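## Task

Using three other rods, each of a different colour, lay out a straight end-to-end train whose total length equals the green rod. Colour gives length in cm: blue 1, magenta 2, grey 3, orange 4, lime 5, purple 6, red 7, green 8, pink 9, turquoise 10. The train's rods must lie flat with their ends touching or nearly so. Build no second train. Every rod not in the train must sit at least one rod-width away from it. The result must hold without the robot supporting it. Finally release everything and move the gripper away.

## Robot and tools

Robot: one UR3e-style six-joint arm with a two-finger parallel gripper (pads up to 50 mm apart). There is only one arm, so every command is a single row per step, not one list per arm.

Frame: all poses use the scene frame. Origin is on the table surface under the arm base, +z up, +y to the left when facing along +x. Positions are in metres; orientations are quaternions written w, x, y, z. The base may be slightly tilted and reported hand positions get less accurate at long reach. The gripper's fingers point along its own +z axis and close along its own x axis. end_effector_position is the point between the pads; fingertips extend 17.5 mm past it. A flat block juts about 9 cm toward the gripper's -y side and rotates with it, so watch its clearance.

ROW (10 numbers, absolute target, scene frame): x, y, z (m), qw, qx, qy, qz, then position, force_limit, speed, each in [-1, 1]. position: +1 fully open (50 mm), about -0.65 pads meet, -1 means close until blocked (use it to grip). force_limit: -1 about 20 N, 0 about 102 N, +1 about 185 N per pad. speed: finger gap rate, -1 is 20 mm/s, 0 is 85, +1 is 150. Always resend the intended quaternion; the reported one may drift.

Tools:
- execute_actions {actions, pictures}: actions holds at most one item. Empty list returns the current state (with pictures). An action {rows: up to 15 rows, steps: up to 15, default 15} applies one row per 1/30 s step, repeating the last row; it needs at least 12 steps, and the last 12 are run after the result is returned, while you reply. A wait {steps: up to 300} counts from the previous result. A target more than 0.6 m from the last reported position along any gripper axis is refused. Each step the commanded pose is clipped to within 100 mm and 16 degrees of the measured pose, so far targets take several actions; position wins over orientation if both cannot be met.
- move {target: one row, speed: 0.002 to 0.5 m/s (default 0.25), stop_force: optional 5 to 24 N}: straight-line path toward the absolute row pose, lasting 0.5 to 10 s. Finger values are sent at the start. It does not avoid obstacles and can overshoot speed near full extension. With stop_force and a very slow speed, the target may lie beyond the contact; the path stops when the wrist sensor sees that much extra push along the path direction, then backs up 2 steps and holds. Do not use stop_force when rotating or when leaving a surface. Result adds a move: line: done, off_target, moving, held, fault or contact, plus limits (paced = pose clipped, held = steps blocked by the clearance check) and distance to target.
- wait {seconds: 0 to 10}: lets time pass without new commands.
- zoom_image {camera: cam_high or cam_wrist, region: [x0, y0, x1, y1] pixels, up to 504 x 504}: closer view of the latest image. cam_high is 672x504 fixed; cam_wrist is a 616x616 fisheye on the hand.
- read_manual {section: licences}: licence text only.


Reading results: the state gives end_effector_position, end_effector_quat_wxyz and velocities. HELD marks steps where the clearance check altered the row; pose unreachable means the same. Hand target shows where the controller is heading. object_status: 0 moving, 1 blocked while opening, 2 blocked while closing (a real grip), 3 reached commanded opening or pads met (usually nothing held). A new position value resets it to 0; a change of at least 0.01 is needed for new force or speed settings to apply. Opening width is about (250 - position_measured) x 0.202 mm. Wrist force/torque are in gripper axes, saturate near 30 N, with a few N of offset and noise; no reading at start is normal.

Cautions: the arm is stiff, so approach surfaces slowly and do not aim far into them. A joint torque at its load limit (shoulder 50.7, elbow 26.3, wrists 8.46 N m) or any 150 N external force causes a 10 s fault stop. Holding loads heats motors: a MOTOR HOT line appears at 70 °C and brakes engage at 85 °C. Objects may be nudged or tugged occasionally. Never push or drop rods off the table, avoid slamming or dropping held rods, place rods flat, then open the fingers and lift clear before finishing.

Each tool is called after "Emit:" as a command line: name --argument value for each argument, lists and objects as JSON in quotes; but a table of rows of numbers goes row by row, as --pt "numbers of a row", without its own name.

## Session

Emit:
execute_actions --actions '[]'

Scene clock: 0.00 s of 5100.00 s.
end_effector_position=(+0.1198, -0.5089, +0.3206) position_measured=3 object_status=3 end_effector_quat_wxyz=(+0.181, +0.196, +0.877, -0.399) end_effector_velocity=(-0.000, -0.000, +0.000) end_effector_angular_velocity=(-0.000, +0.001, -0.000)
Joint positions: [-2.211 -1.529  1.833 -2.359 -0.586 -2.937]
Joint velocities: [-0.     0.     0.    -0.001 -0.     0.   ]
Motor temperatures (°C, as the motors report them): [34 36 38 39 43 38]
Wrist force (N, on the end effector, along its own x y z axes, offset not removed): no reading
Wrist torque (N m, same axes, about the end effector's origin, offset not removed): no reading
Hand target: +0.120, -0.509, +0.321; +0.181, +0.196, +0.877, -0.399
camera_calibration (this result's frames):
cam_wrist: T_world_to_cam=[[-0.883346, 0.181723, -0.43206, 0.332234], [0.399492, 0.77403, -0.491206, 0.520687], [0.245164, -0.60651, -0.756334, 0.0500636], [0, 0, 0, 1]] pos_world=[0.0731932, -0.433038, 0.437174]

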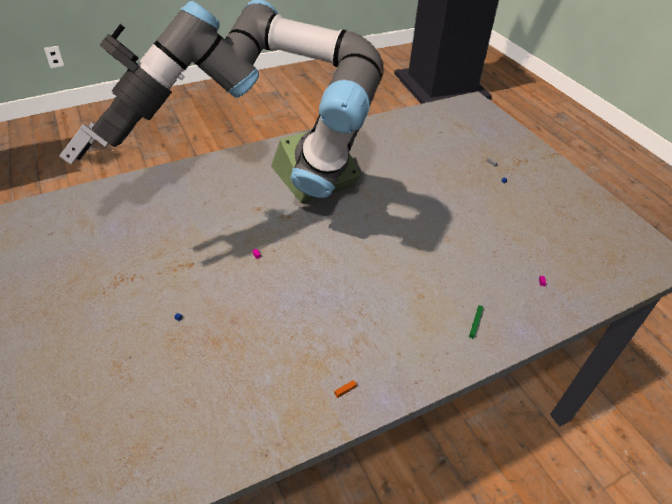

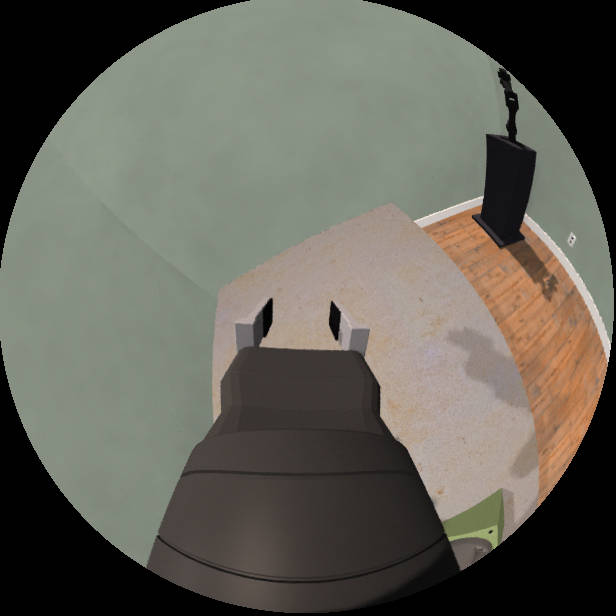

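Emit:
move --target '[0.40,-0.25,0.12,0,-0.026,1,0,0.3,-0.8,0]' --speed 0.35

Emit:
move --target '[0.54,-0.205,0.04,0,-0.026,1,0,0.3,-0.8,0]' --speed 0.15

Scene clock: 3.27 s of 5100.00 s.
end_effector_position=(+0.3995, -0.2495, +0.1203) position_measured=107 object_status=3 end_effector_quat_wxyz=(-0.000, -0.026, +1.000, -0.000) end_effector_velocity=(+0.002, +0.000, -0.001) end_effector_angular_velocity=(+0.008, +0.006, -0.000)
Joint positions: [-1.163 -1.593  1.406 -1.51  -1.095 -2.859]
Joint velocities: [ 0.01   0.017 -0.024  0.013 -0.004  0.006]
Motor temperatures (°C, as the motors report them): [34 36 38 39 43 38]
Wrist force (N, on the end effector, along its own x y z axes, offset not removed): [0.5 2.3 -0.5]
Wrist torque (N m, same axes, about the end effector's origin, offset not removed): [0.50 -0.10 -0.02]
Hand target: +0.400, -0.250, +0.120; -0.000, -0.026, +1.000, +0.000
Off the commanded pose: 0.001 m, 0 deg.
Kept back: nothing.
move: done
camera_calibration (this result's frames):
cam_wrist: T_world_to_cam=[[-0.994594, -0.102406, 0.017217, 0.365099], [-0.0957298, 0.96844, 0.230129, 0.269402], [-0.0402403, 0.227237, -0.973008, 0.335489], [0, 0, 0, 1]] pos_world=[0.402415, -0.299747, 0.25815]

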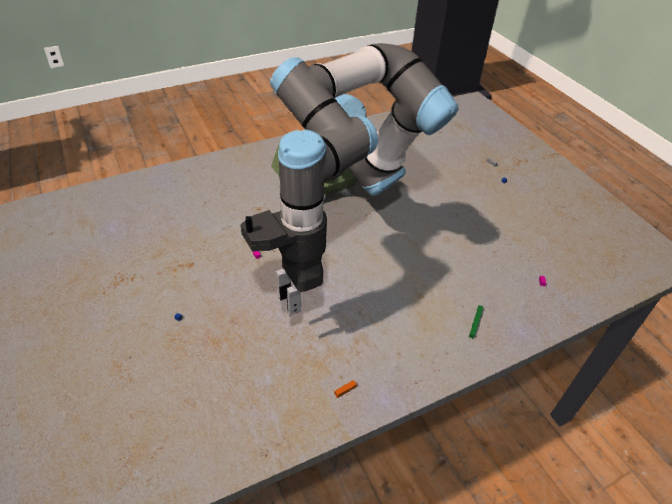

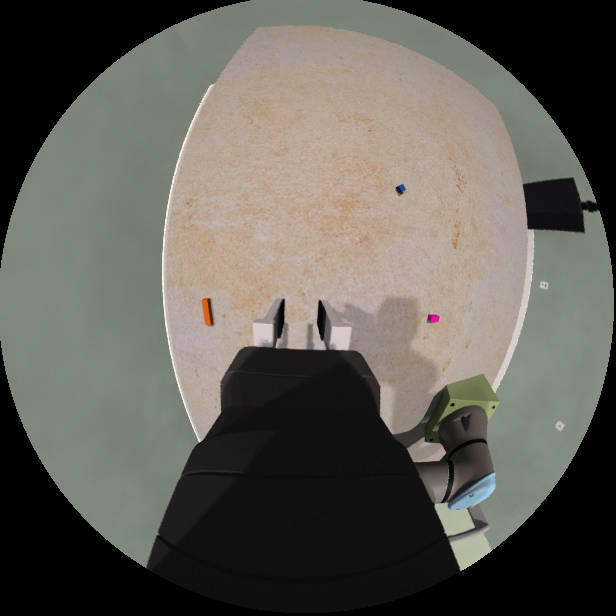

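Scene clock: 4.93 s of 5100.00 s.
end_effector_position=(+0.5397, -0.2048, +0.0400) position_measured=107 object_status=3 end_effector_quat_wxyz=(+0.000, -0.026, +1.000, -0.000) end_effector_velocity=(+0.001, -0.000, -0.001) end_effector_angular_velocity=(+0.003, +0.008, -0.001)
Joint positions: [-0.687 -1.111  0.904 -1.702 -1.207 -2.351]
Joint velocities: [ 0.004  0.019 -0.038  0.026 -0.004  0.002]
Motor temperatures (°C, as the motors report them): [34 36 38 39 43 38]
Wrist force (N, on the end effector, along its own x y z axes, offset not removed): [0.1 1.9 -0.5]
Wrist torque (N m, same axes, about the end effector's origin, offset not removed): [0.31 -0.01 0.03]
Hand target: +0.540, -0.205, +0.040; -0.000, -0.026, +1.000, -0.000
Off the commanded pose: 0.000 m, 0 deg.
Kept back: nothing.
move: done
camera_calibration (this result's frames):
cam_wrist: T_world_to_cam=[[-0.994604, -0.102404, 0.0166432, 0.510581], [-0.0958641, 0.968464, 0.229973, 0.258098], [-0.0396684, 0.227136, -0.973055, 0.252516], [0, 0, 0, 1]] pos_world=[0.542585, -0.255028, 0.177859]

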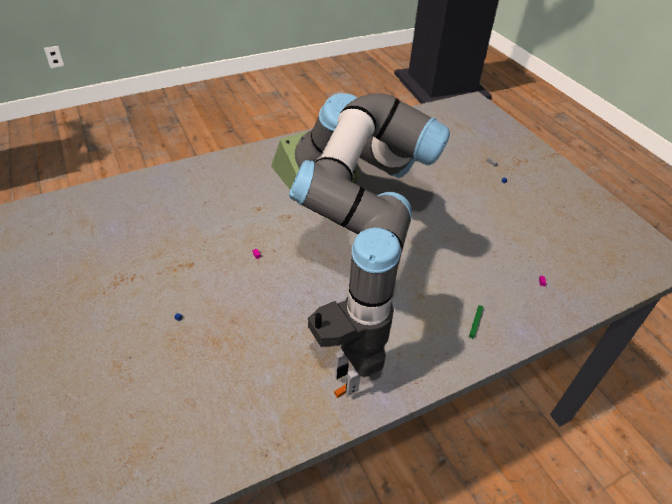

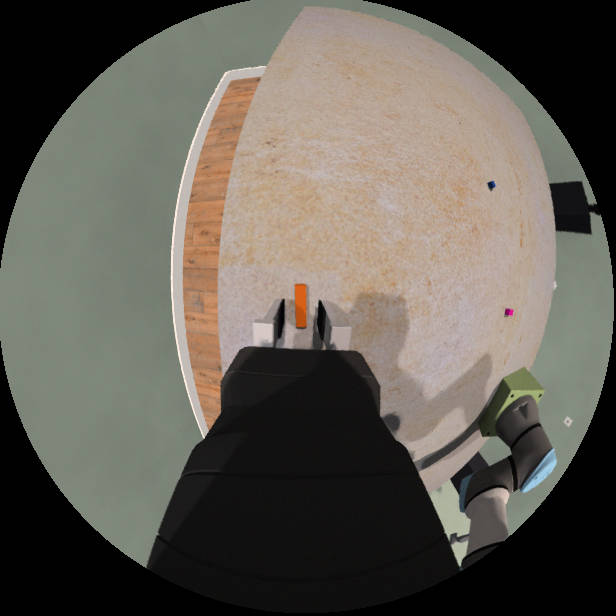

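Emit:
move --target '[0.541,-0.205,0.021,0,-0.005,1,0,0.3,-0.8,0]' --speed 0.02 --stop_force 8

Emit:
move --target '[0.541,-0.205,0.0215,0,-0.005,1,0,-1,-0.8,0]'

Emit:
move --target '[0.535,-0.20,0.05,0,-0.005,1,0,-1,-0.8,0]' --speed 0.1

Emit:
move --target '[0.36,0.2,0.08,0,0.4,0.917,0,-1,-0.8,0]'

Emit:
move --target '[0.16,0.477,0.04,0,0.581,0.814,0,-1,-0.8,0]'

Emit:
zoom_image --camera "cam_wrist" --region '[230,190,390,390]'

Scene clock: 7.20 s of 5100.00 s.
end_effector_position=(+0.5410, -0.2050, +0.0211) position_measured=107 object_status=3 end_effector_quat_wxyz=(-0.000, -0.005, +1.000, +0.000) end_effector_velocity=(+0.001, +0.001, -0.001) end_effector_angular_velocity=(+0.002, -0.002, -0.003)
Joint positions: [-0.667 -1.073  0.921 -1.764 -1.213 -2.29 ]
Joint velocities: [ 0.001  0.002  0.002 -0.005  0.002  0.005]
Motor temperatures (°C, as the motors report them): [34 36 38 39 43 38]
Wrist force (N, on the end effector, along its own x y z axes, offset not removed): [-1.9 1.4 1.2]
Wrist torque (N m, same axes, about the end effector's origin, offset not removed): [0.33 0.25 0.11]
Hand target: +0.541, -0.205, +0.021; -0.000, -0.005, +1.000, -0.000
Off the commanded pose: 0.000 m, 0 deg.
Kept back: nothing.
move: done
camera_calibration (this result's frames):
cam_wrist: T_world_to_cam=[[-0.998014, -0.0606692, 0.0169762, 0.522504], [-0.0551314, 0.971465, 0.230687, 0.241256], [-0.0304873, 0.229292, -0.97288, 0.229712], [0, 0, 0, 1]] pos_world=[0.54177, -0.255344, 0.158958]

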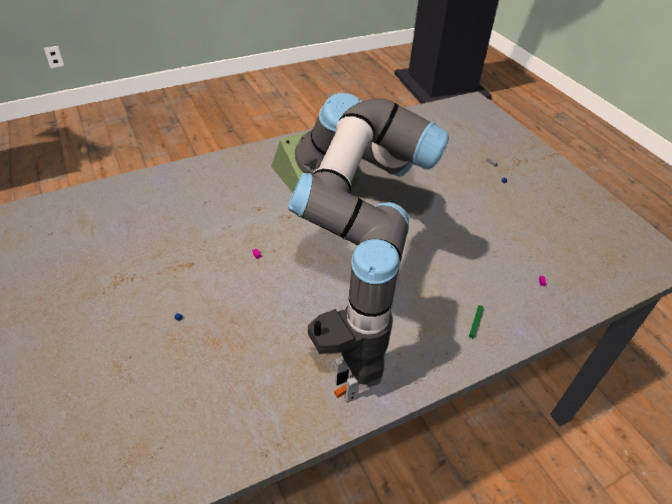

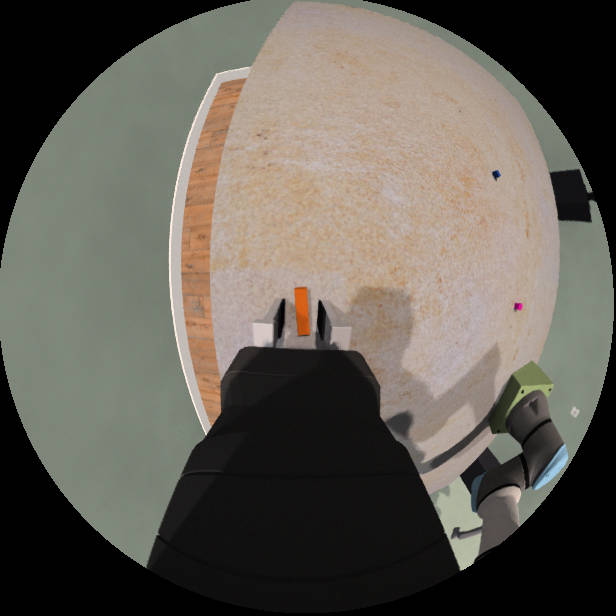

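Scene clock: 7.90 s of 5100.00 s.
end_effector_position=(+0.5410, -0.2050, +0.0215) position_measured=203 object_status=2 end_effector_quat_wxyz=(-0.000, -0.005, +1.000, -0.000) end_effector_velocity=(+0.000, +0.000, +0.000) end_effector_angular_velocity=(+0.001, -0.001, +0.000)
Joint positions: [-0.667 -1.073  0.92  -1.763 -1.213 -2.29 ]
Joint velocities: [-0.    -0.    -0.001  0.001  0.001  0.   ]
Motor temperatures (°C, as the motors report them): [34 36 38 39 43 38]
Wrist force (N, on the end effector, along its own x y z axes, offset not removed): [0.4 1.5 0.8]
Wrist torque (N m, same axes, about the end effector's origin, offset not removed): [0.34 -0.05 0.01]
Hand target: +0.541, -0.205, +0.021; +0.000, -0.005, +1.000, -0.000
Off the commanded pose: 0.000 m, 0 deg.
Kept back: nothing.
move: done
camera_calibration (this result's frames):
cam_wrist: T_world_to_cam=[[-0.998031, -0.0603657, 0.0170424, 0.522561], [-0.0548241, 0.971508, 0.23058, 0.241067], [-0.030476, 0.229192, -0.972904, 0.230043], [0, 0, 0, 1]] pos_world=[0.541759, -0.255378, 0.159318]

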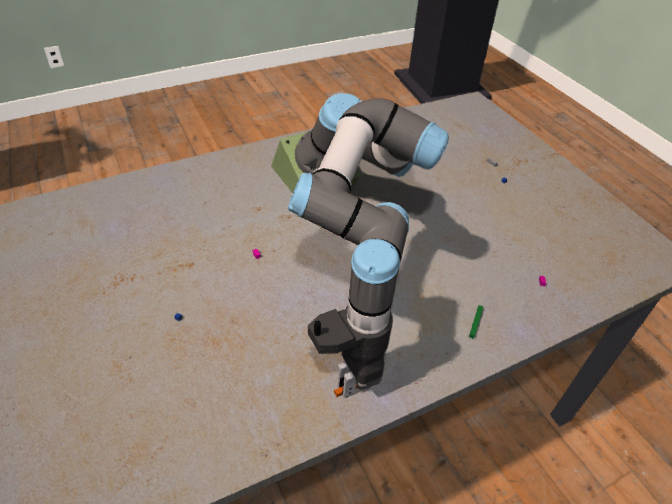

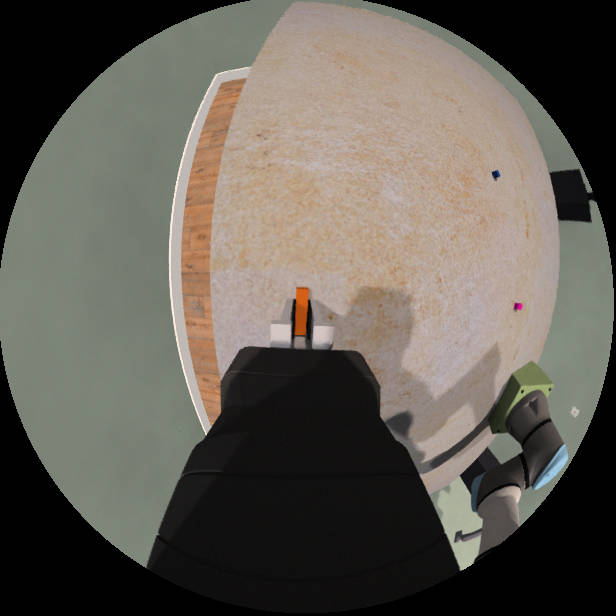

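Scene clock: 8.77 s of 5100.00 s.
end_effector_position=(+0.5351, -0.2001, +0.0499) position_measured=203 object_status=2 end_effector_quat_wxyz=(+0.000, -0.005, +1.000, -0.000) end_effector_velocity=(-0.001, +0.001, +0.001) end_effector_angular_velocity=(+0.003, +0.004, -0.002)
Joint positions: [-0.693 -1.151  0.928 -1.683 -1.204 -2.316]
Joint velocities: [-0.002 -0.003 -0.001  0.009  0.    -0.002]
Motor temperatures (°C, as the motors report them): [34 36 38 39 43 38]
Wrist force (N, on the end effector, along its own x y z axes, offset not removed): [-2.4 3.8 -1.6]
Wrist torque (N m, same axes, about the end effector's origin, offset not removed): [0.55 0.43 0.08]
Hand target: +0.535, -0.200, +0.050; +0.000, -0.005, +1.000, +0.000
Off the commanded pose: 0.000 m, 0 deg.
Kept back: nothing.
move: done
camera_calibration (this result's frames):
cam_wrist: T_world_to_cam=[[-0.998037, -0.0603282, 0.0167868, 0.516499], [-0.0548491, 0.971528, 0.230487, 0.229443], [-0.0302137, 0.229114, -0.972931, 0.256243], [0, 0, 0, 1]] pos_world=[0.535812, -0.25046, 0.187752]

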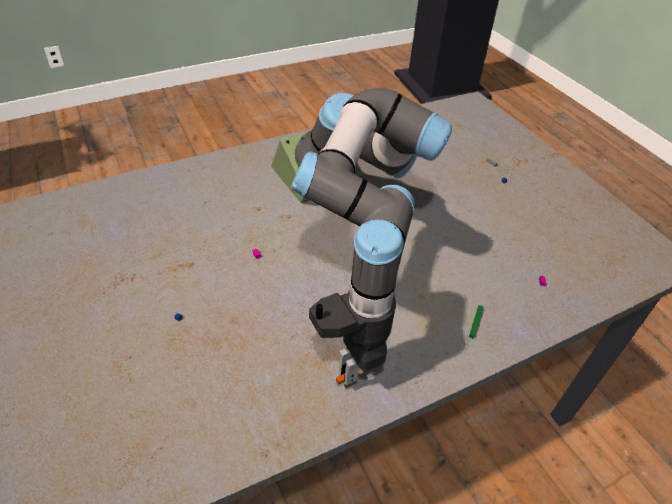

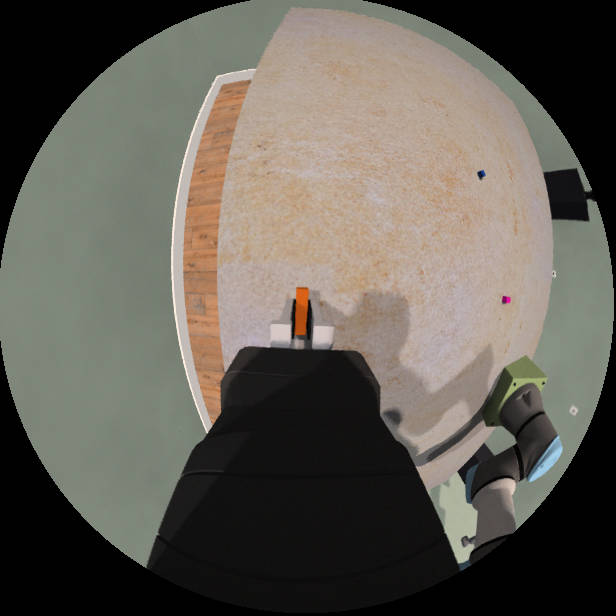

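Scene clock: 11.13 s of 5100.00 s.
end_effector_position=(+0.3596, +0.1995, +0.0803) position_measured=203 object_status=2 end_effector_quat_wxyz=(+0.000, +0.399, +0.917, -0.000) end_effector_velocity=(-0.001, +0.001, +0.000) end_effector_angular_velocity=(-0.009, +0.003, -0.003)
Joint positions: [ 0.419 -1.677  1.766 -2.139 -1.688 -0.463]
Joint velocities: [ 0.014  0.012 -0.014  0.009 -0.014  0.016]
Motor temperatures (°C, as the motors report them): [34 36 38 39 43 38]
Wrist force (N, on the end effector, along its own x y z axes, offset not removed): [-1.1 1.4 -1.2]
Wrist torque (N m, same axes, about the end effector's origin, offset not removed): [0.25 0.19 0.07]
Hand target: +0.360, +0.200, +0.080; +0.000, +0.400, +0.917, -0.001
Off the commanded pose: 0.001 m, 0 deg.
Kept back: nothing.
move: done
camera_calibration (this result's frames):
cam_wrist: T_world_to_cam=[[-0.716927, 0.696951, 0.0165975, 0.112803], [0.680987, 0.695011, 0.230688, -0.384905], [0.149243, 0.176689, -0.972886, 0.1349], [0, 0, 0, 1]] pos_world=[0.322854, 0.16506, 0.218164]

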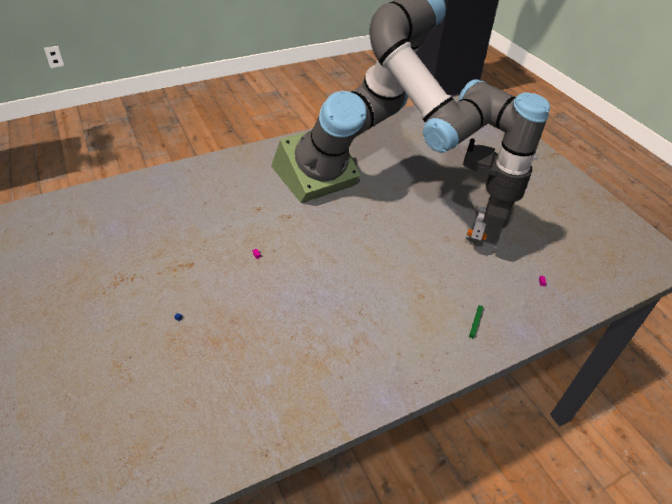

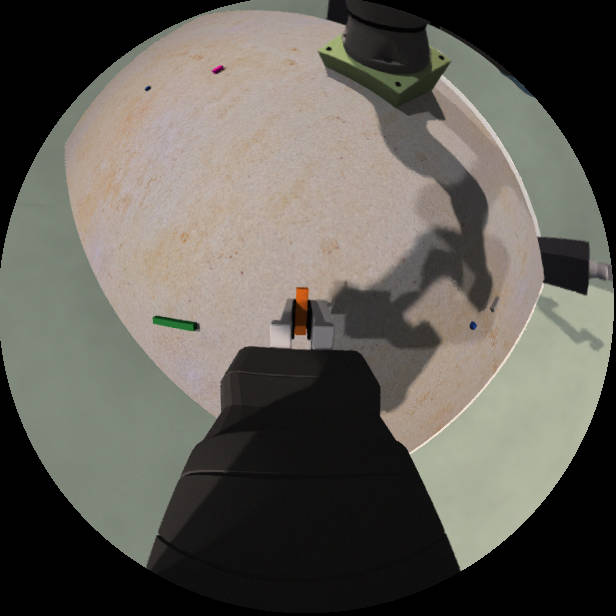

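Scene clock: 13.17 s of 5100.00 s.
end_effector_position=(+0.1598, +0.4765, +0.0402) position_measured=203 object_status=2 end_effector_quat_wxyz=(+0.000, +0.581, +0.814, +0.001) end_effector_velocity=(-0.000, +0.002, -0.001) end_effector_angular_velocity=(-0.015, +0.004, -0.001)
Joint positions: [ 1.286 -0.795  1.032 -2.04  -2.009  0.797]
Joint velocities: [ 0.003  0.025 -0.052  0.045 -0.004  0.011]
Motor temperatures (°C, as the motors report them): [34 36 38 39 43 38]
Wrist force (N, on the end effector, along its own x y z axes, offset not removed): [-1.7 0.7 1.2]
Wrist torque (N m, same axes, about the end effector's origin, offset not removed): [0.16 0.34 0.09]
Hand target: +0.160, +0.477, +0.040; +0.000, +0.581, +0.814, +0.000
Off the commanded pose: 0.001 m, 0 deg.
Kept back: nothing.
move: done
camera_calibration (this result's frames):
cam_wrist: T_world_to_cam=[[-0.37261, 0.927824, 0.0174502, -0.387864], [0.904134, 0.358731, 0.232064, -0.307507], [0.209055, 0.102247, -0.972544, 0.102596], [0, 0, 0, 1]] pos_world=[0.112057, 0.459692, 0.177908]

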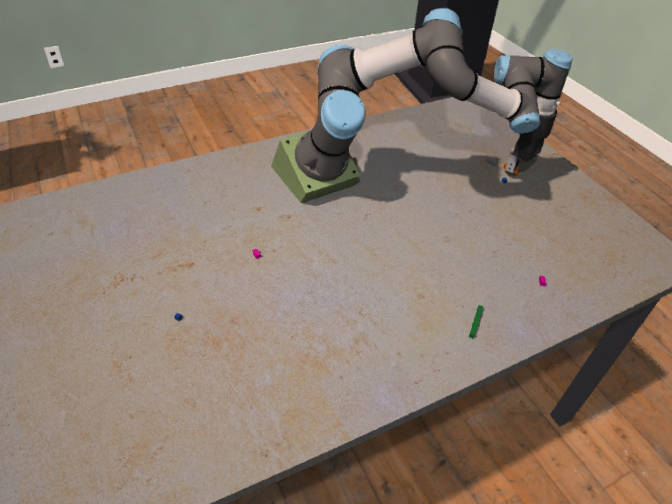

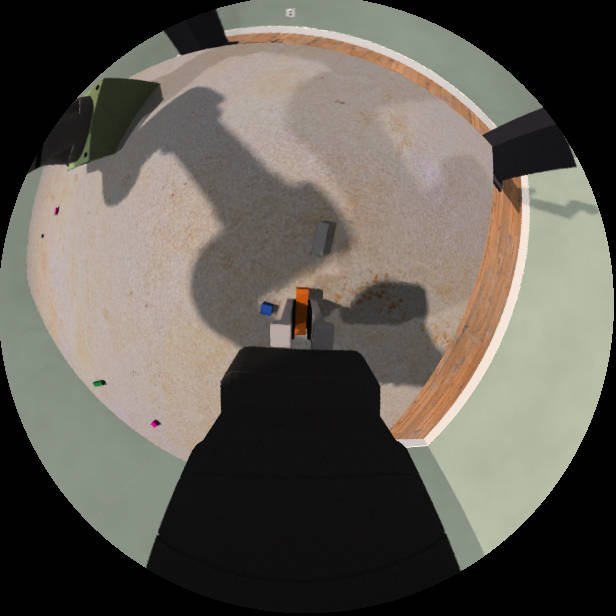

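Region (230, 190, 390, 390) of cam_wrist's 616x616 image, scaled by 2.520, with more detail than that image has; it fills the left 403 columns of this view, and the rest is white.

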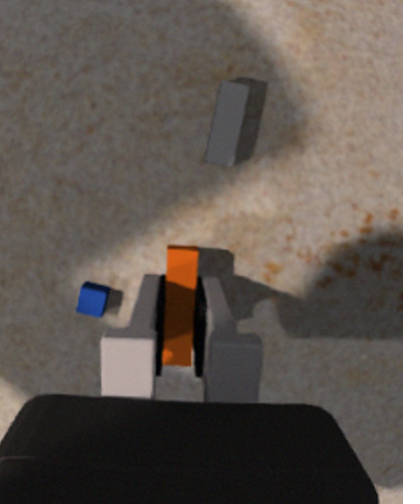

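Emit:
move --target '[0.138,0.477,0.026,0,0.643,0.766,0,-1,-0.8,0]' --speed 0.05

Emit:
zoom_image --camera "cam_wrist" --region '[250,210,360,350]'

Scene clock: 15.70 s of 5100.00 s.
end_effector_position=(+0.1381, +0.4770, +0.0261) position_measured=203 object_status=2 end_effector_quat_wxyz=(+0.000, +0.643, +0.766, -0.000) end_effector_velocity=(-0.001, +0.000, -0.001) end_effector_angular_velocity=(+0.002, -0.001, -0.013)
Joint positions: [ 1.306 -0.785  1.117 -2.124 -2.014  0.977]
Joint velocities: [ 0.001 -0.001  0.008 -0.01  -0.001  0.013]
Motor temperatures (°C, as the motors report them): [34 36 38 39 43 38]
Wrist force (N, on the end effector, along its own x y z axes, offset not removed): [-1.8 0.0 0.5]
Wrist torque (N m, same axes, about the end effector's origin, offset not removed): [0.04 0.25 0.18]
Hand target: +0.138, +0.477, +0.026; +0.000, +0.643, +0.766, +0.000
Off the commanded pose: 0.000 m, 0 deg.
Kept back: nothing.
move: done
camera_calibration (this result's frames):
cam_wrist: T_world_to_cam=[[-0.223659, 0.974522, 0.0168558, -0.438956], [0.949247, 0.213869, 0.230632, -0.221973], [0.221151, 0.0675831, -0.972895, 0.108266], [0, 0, 0, 1]] pos_world=[0.0885879, 0.467928, 0.163924]

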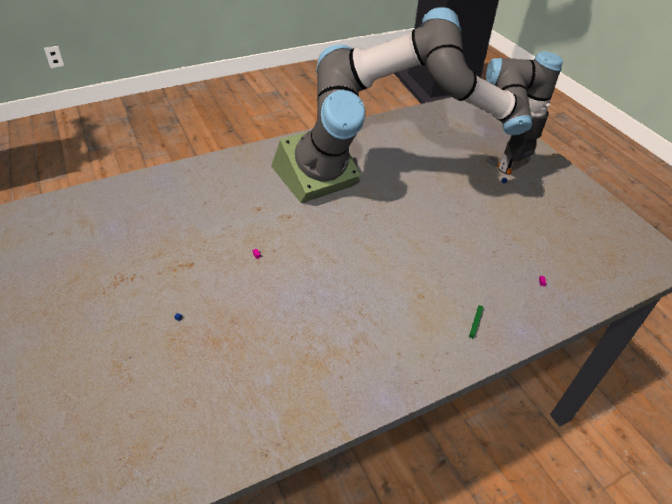

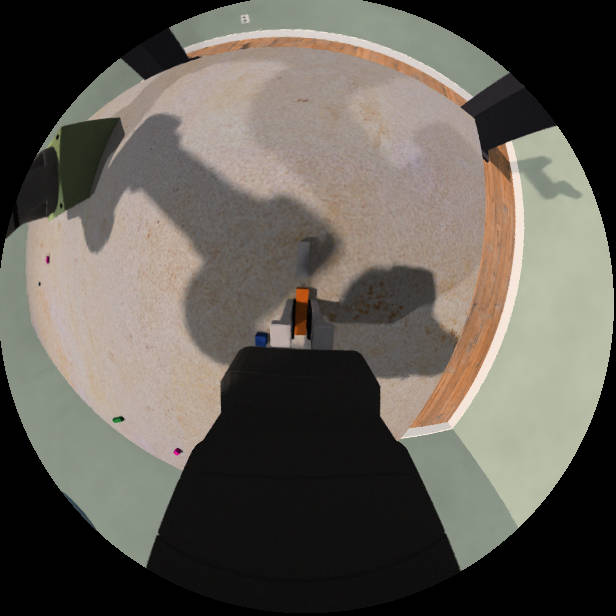

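Region (250, 210, 360, 350) of cam_wrist's 616x616 image, scaled by 3.600, with more detail than that image has; it fills the left 396 columns of this view, and the rest is white.

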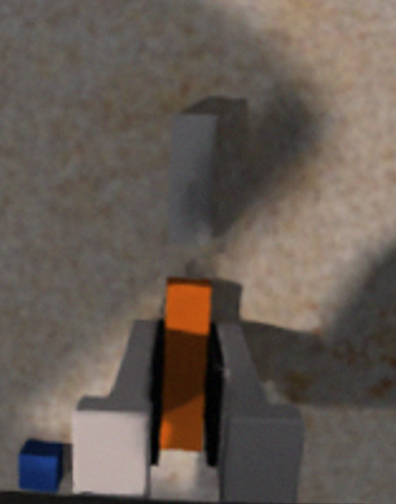

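Emit:
move --target '[0.1285,0.4752,0.0245,0,0.643,0.766,0,-1,-0.8,0]' --speed 0.015

Emit:
move --target '[0.1285,0.4752,0.019,0,0.643,0.766,0,-1,-0.8,0]' --speed 0.003 --stop_force 6

Emit:
zoom_image --camera "cam_wrist" --region '[250,210,360,350]'

Scene clock: 17.10 s of 5100.00 s.
end_effector_position=(+0.1287, +0.4752, +0.0245) position_measured=203 object_status=2 end_effector_quat_wxyz=(+0.000, +0.643, +0.766, -0.000) end_effector_velocity=(-0.001, -0.000, +0.000) end_effector_angular_velocity=(+0.001, -0.003, -0.001)
Joint positions: [ 1.321 -0.787  1.148 -2.146 -2.017  0.993]
Joint velocities: [ 0.003 -0.002  0.006 -0.005 -0.003  0.003]
Motor temperatures (°C, as the motors report them): [34 36 38 39 43 38]
Wrist force (N, on the end effector, along its own x y z axes, offset not removed): [0.6 2.2 -0.3]
Wrist torque (N m, same axes, about the end effector's origin, offset not removed): [0.31 -0.14 0.04]
Hand target: +0.129, +0.475, +0.025; +0.000, +0.643, +0.766, +0.000
Off the commanded pose: 0.000 m, 0 deg.
Kept back: nothing.
move: done
camera_calibration (this result's frames):
cam_wrist: T_world_to_cam=[[-0.222656, 0.974751, 0.0168914, -0.439586], [0.94946, 0.212882, 0.230665, -0.211801], [0.221245, 0.0673967, -0.972887, 0.109027], [0, 0, 0, 1]] pos_world=[0.0790985, 0.466227, 0.162351]

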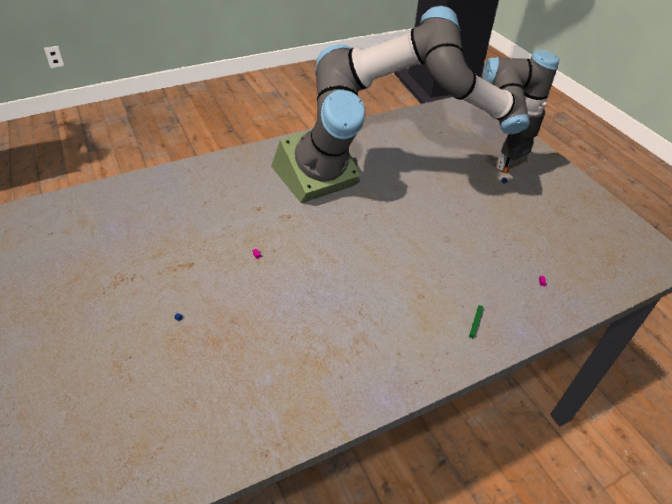

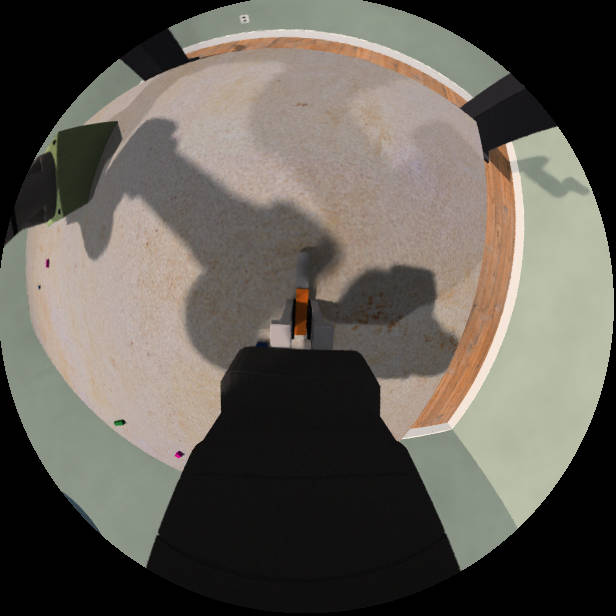

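Scene clock: 18.63 s of 5100.00 s.
end_effector_position=(+0.1285, +0.4752, +0.0210) position_measured=203 object_status=2 end_effector_quat_wxyz=(-0.000, +0.643, +0.766, -0.000) end_effector_velocity=(+0.000, +0.000, +0.001) end_effector_angular_velocity=(+0.001, +0.001, -0.002)
Joint positions: [ 1.318 -0.781  1.153 -2.158 -2.016  0.99 ]
Joint velocities: [ 0.001 -0.003 -0.001  0.003  0.001  0.002]
Motor temperatures (°C, as the motors report them): [34 36 38 39 43 38]
Wrist force (N, on the end effector, along its own x y z axes, offset not removed): [-1.3 -1.5 -15.6]
Wrist torque (N m, same axes, about the end effector's origin, offset not removed): [-0.08 -0.12 0.11]
Hand target: +0.129, +0.475, +0.021; -0.000, +0.643, +0.766, +0.000
Off the commanded pose: 0.002 m, 0 deg.
Kept back: nothing.
move: contact
camera_calibration (this result's frames):
cam_wrist: T_world_to_cam=[[-0.222817, 0.974715, 0.0168433, -0.439467], [0.949451, 0.213058, 0.230539, -0.210938], [0.221121, 0.06736, -0.972917, 0.105668], [0, 0, 0, 1]] pos_world=[0.0789894, 0.466179, 0.158838]

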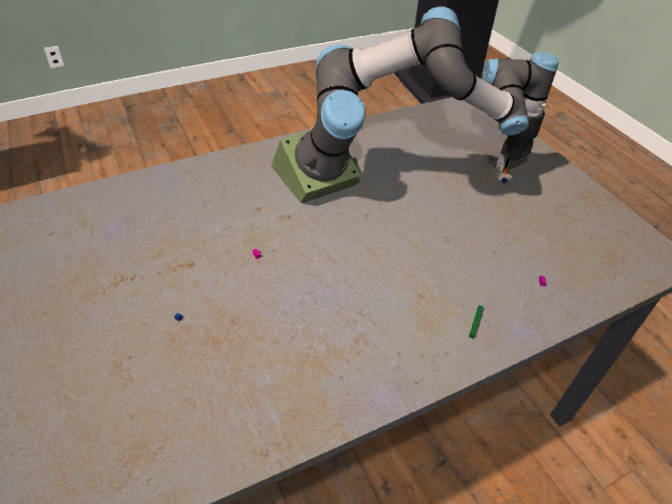

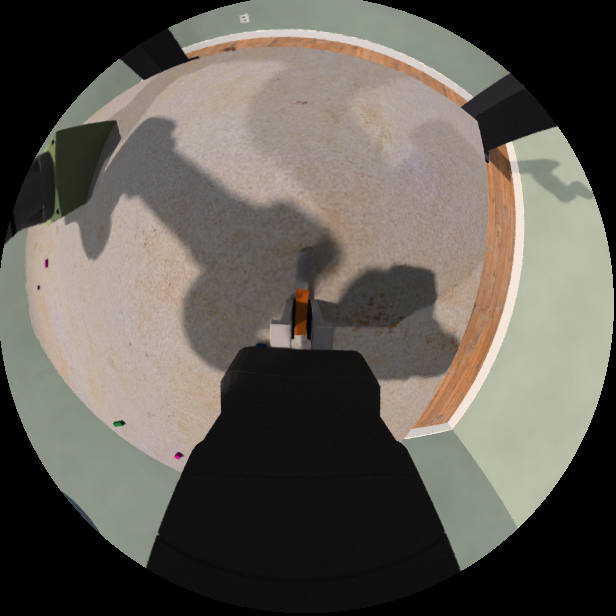

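Region (250, 210, 360, 350) of cam_wrist's 616x616 image, scaled by 3.600, with more detail than that image has; it fills the left 396 columns of this view, and the rest is white.

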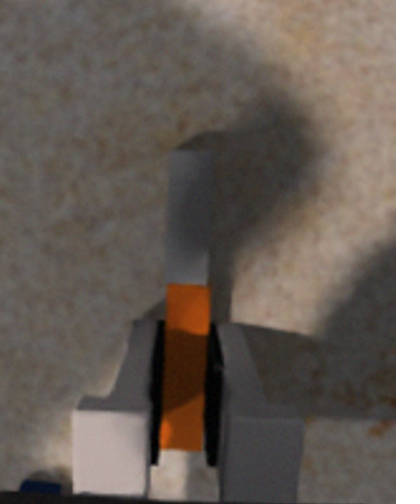

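Emit:
move --target '[0.1285,0.4752,0.0215,0,0.643,0.766,0,0.3,-0.8,-0.5]'

Emit:
move --target '[0.13,0.4752,0.045,0,0.643,0.766,0,0.3,-0.8,0]' --speed 0.1

Emit:
move --target '[0.176,0.448,0.04,0,0.643,0.766,0,0.3,-0.8,0]' --speed 0.1

Emit:
move --target '[0.176,0.448,0.0225,0,0.643,0.766,0,0.3,-0.8,0]' --speed 0.03

Emit:
zoom_image --camera "cam_wrist" --region '[250,210,360,350]'

Scene clock: 20.10 s of 5100.00 s.
end_effector_position=(+0.1285, +0.4752, +0.0215) position_measured=107 object_status=3 end_effector_quat_wxyz=(-0.000, +0.643, +0.766, -0.000) end_effector_velocity=(+0.001, -0.000, +0.000) end_effector_angular_velocity=(+0.000, -0.001, -0.001)
Joint positions: [ 1.318 -0.782  1.152 -2.157 -2.016  0.99 ]
Joint velocities: [-0.001 -0.001 -0.001  0.001 -0.001  0.   ]
Motor temperatures (°C, as the motors report them): [34 36 38 39 43 38]
Wrist force (N, on the end effector, along its own x y z axes, offset not removed): [-1.8 1.4 -1.3]
Wrist torque (N m, same axes, about the end effector's origin, offset not removed): [0.27 0.32 0.06]
Hand target: +0.129, +0.475, +0.021; +0.000, +0.643, +0.766, +0.000
Off the commanded pose: 0.000 m, 0 deg.
Kept back: nothing.
move: done
camera_calibration (this result's frames):
cam_wrist: T_world_to_cam=[[-0.222646, 0.974752, 0.0169379, -0.439561], [0.949464, 0.212862, 0.230668, -0.210937], [0.221239, 0.0674394, -0.972885, 0.106091], [0, 0, 0, 1]] pos_world=[0.0789389, 0.466208, 0.159316]

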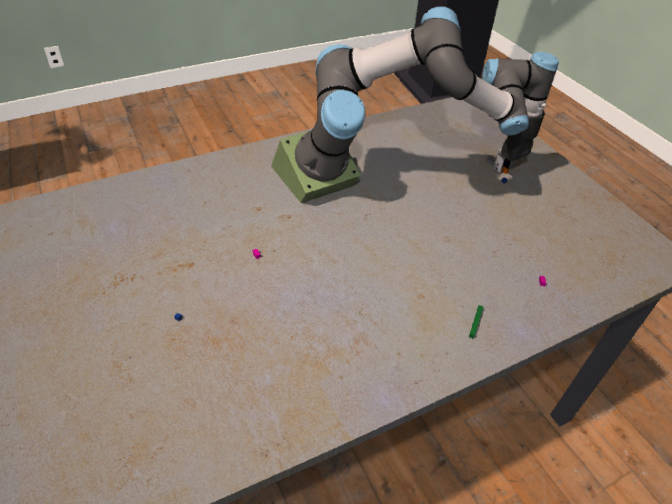

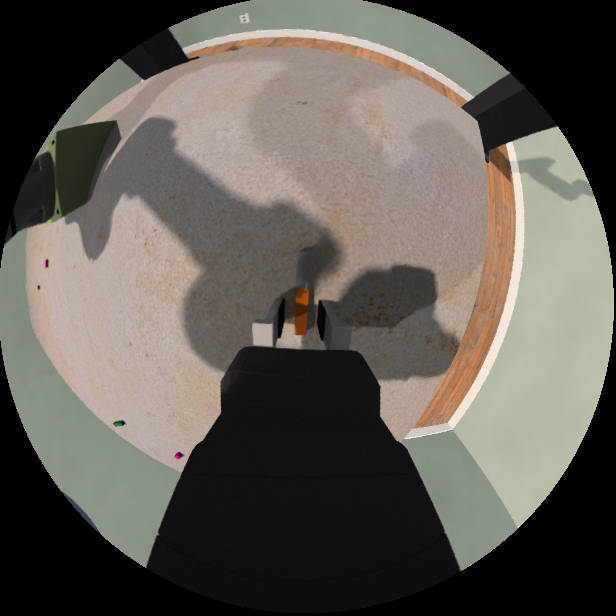

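Scene clock: 20.93 s of 5100.00 s.
end_effector_position=(+0.1300, +0.4752, +0.0448) position_measured=107 object_status=3 end_effector_quat_wxyz=(-0.000, +0.643, +0.766, +0.000) end_effector_velocity=(+0.001, +0.000, +0.002) end_effector_angular_velocity=(+0.000, -0.001, -0.001)
Joint positions: [ 1.338 -0.821  1.116 -2.072 -2.02   1.011]
Joint velocities: [ 0.001 -0.002 -0.005  0.007 -0.001  0.002]
Motor temperatures (°C, as the motors report them): [34 36 38 39 43 38]
Wrist force (N, on the end effector, along its own x y z axes, offset not removed): [-1.1 0.7 -1.6]
Wrist torque (N m, same axes, about the end effector's origin, offset not removed): [0.06 0.20 0.02]
Hand target: +0.130, +0.475, +0.045; +0.000, +0.643, +0.766, +0.000
Off the commanded pose: 0.000 m, 0 deg.
Kept back: nothing.
move: done
camera_calibration (this result's frames):
cam_wrist: T_world_to_cam=[[-0.222655, 0.974749, 0.0170007, -0.439623], [0.949453, 0.212853, 0.230722, -0.217744], [0.221278, 0.0675128, -0.972871, 0.128439], [0, 0, 0, 1]] pos_world=[0.0804325, 0.466198, 0.182667]

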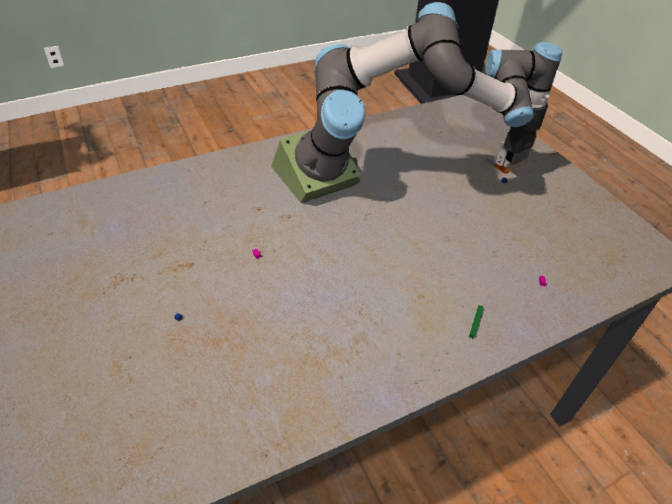

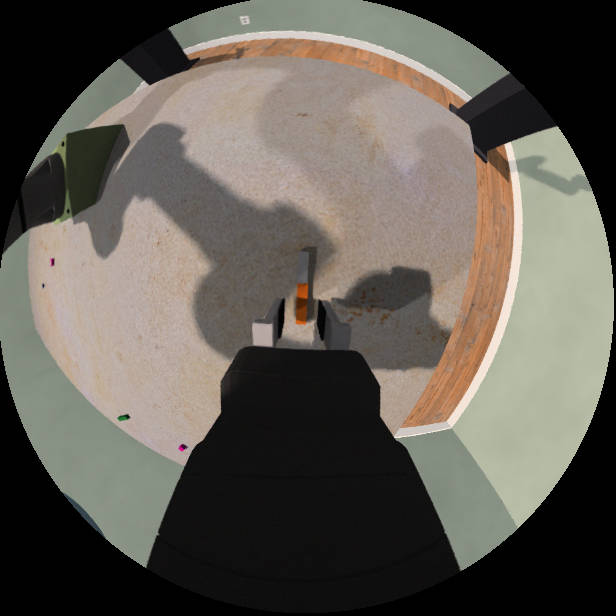

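Scene clock: 21.93 s of 5100.00 s.
end_effector_position=(+0.1759, +0.4481, +0.0400) position_measured=107 object_status=3 end_effector_quat_wxyz=(-0.000, +0.643, +0.766, -0.000) end_effector_velocity=(+0.002, -0.001, +0.000) end_effector_angular_velocity=(+0.003, -0.001, -0.001)
Joint positions: [ 1.224 -0.933  1.252 -2.148 -1.994  0.89 ]
Joint velocities: [-0.004 -0.005  0.006 -0.005  0.002 -0.005]
Motor temperatures (°C, as the motors report them): [34 36 38 39 43 38]
Wrist force (N, on the end effector, along its own x y z axes, offset not removed): [-1.8 -0.4 -0.7]
Wrist torque (N m, same axes, about the end effector's origin, offset not removed): [0.00 0.32 0.04]
Hand target: +0.176, +0.448, +0.040; -0.000, +0.643, +0.766, -0.000
Off the commanded pose: 0.000 m, 0 deg.
Kept back: nothing.
move: done
camera_calibration (this result's frames):
cam_wrist: T_world_to_cam=[[-0.222612, 0.974762, 0.0168243, -0.402955], [0.949502, 0.212864, 0.230511, -0.254431], [0.221112, 0.0672892, -0.972924, 0.115534], [0, 0, 0, 1]] pos_world=[0.126334, 0.43917, 0.177834]

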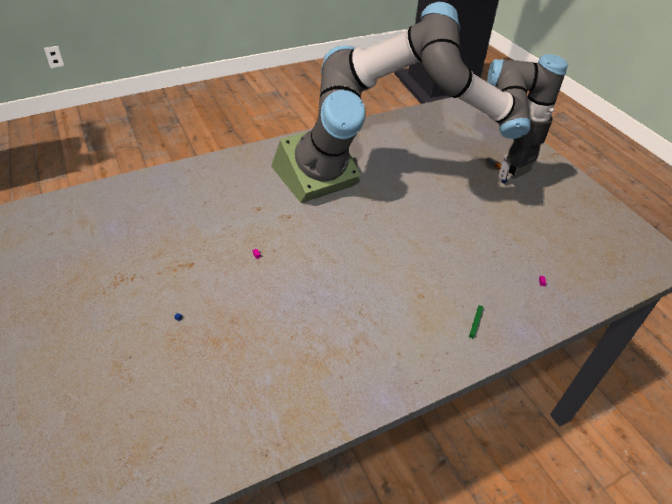

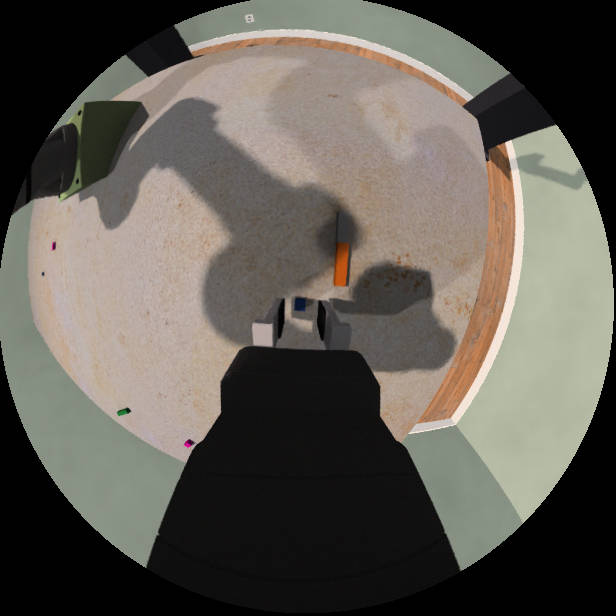

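Scene clock: 22.83 s of 5100.00 s.
end_effector_position=(+0.1760, +0.4480, +0.0227) position_measured=107 object_status=3 end_effector_quat_wxyz=(+0.000, +0.643, +0.766, -0.000) end_effector_velocity=(+0.000, +0.000, -0.002) end_effector_angular_velocity=(+0.002, +0.000, -0.001)
Joint positions: [ 1.207 -0.902  1.277 -2.211 -1.99   0.872]
Joint velocities: [-0.002  0.003  0.002 -0.008  0.002 -0.002]
Motor temperatures (°C, as the motors report them): [34 36 38 39 43 38]
Wrist force (N, on the end effector, along its own x y z axes, offset not removed): [-1.1 1.9 -0.4]
Wrist torque (N m, same axes, about the end effector's origin, offset not removed): [0.25 0.14 0.19]
Hand target: +0.176, +0.448, +0.023; -0.000, +0.643, +0.766, -0.000
Off the commanded pose: 0.000 m, 0 deg.
Kept back: nothing.
move: done
camera_calibration (this result's frames):
cam_wrist: T_world_to_cam=[[-0.222634, 0.974755, 0.0169045, -0.402493], [0.949473, 0.21286, 0.230632, -0.250505], [0.221211, 0.0673969, -0.972894, 0.0985799], [0, 0, 0, 1]] pos_world=[0.126432, 0.439011, 0.160486]

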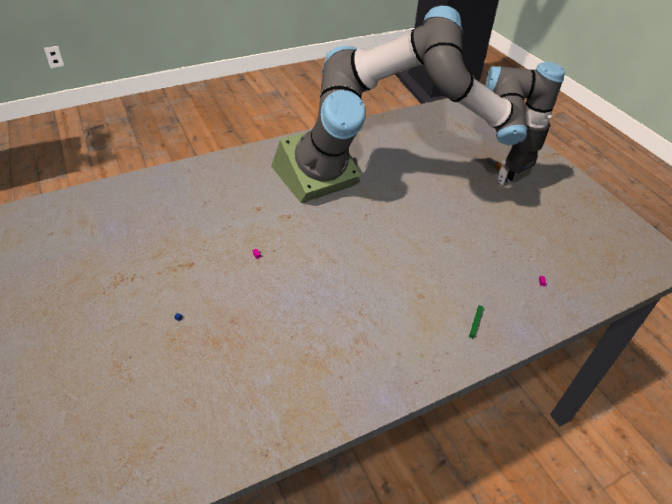

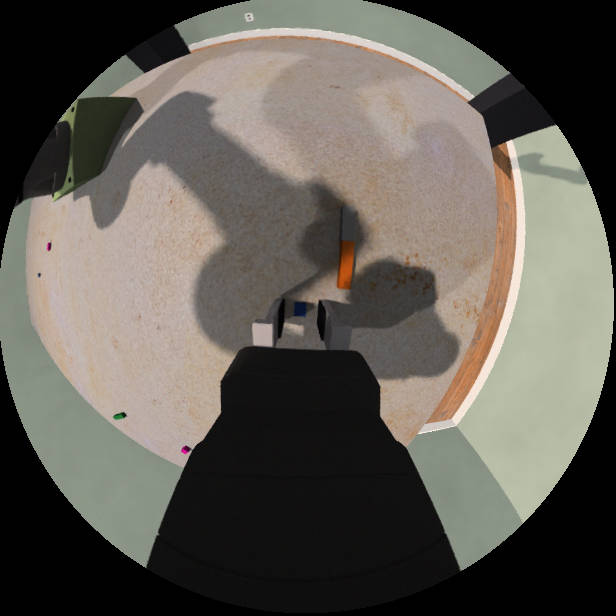

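Region (250, 210, 360, 350) of cam_wrist's 616x616 image, scaled by 3.600, with more detail than that image has; it fills the left 396 columns of this view, and the rest is white.

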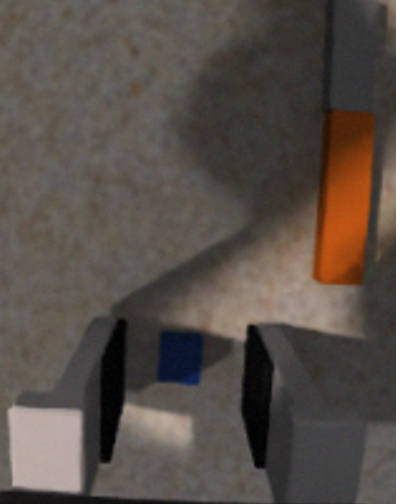

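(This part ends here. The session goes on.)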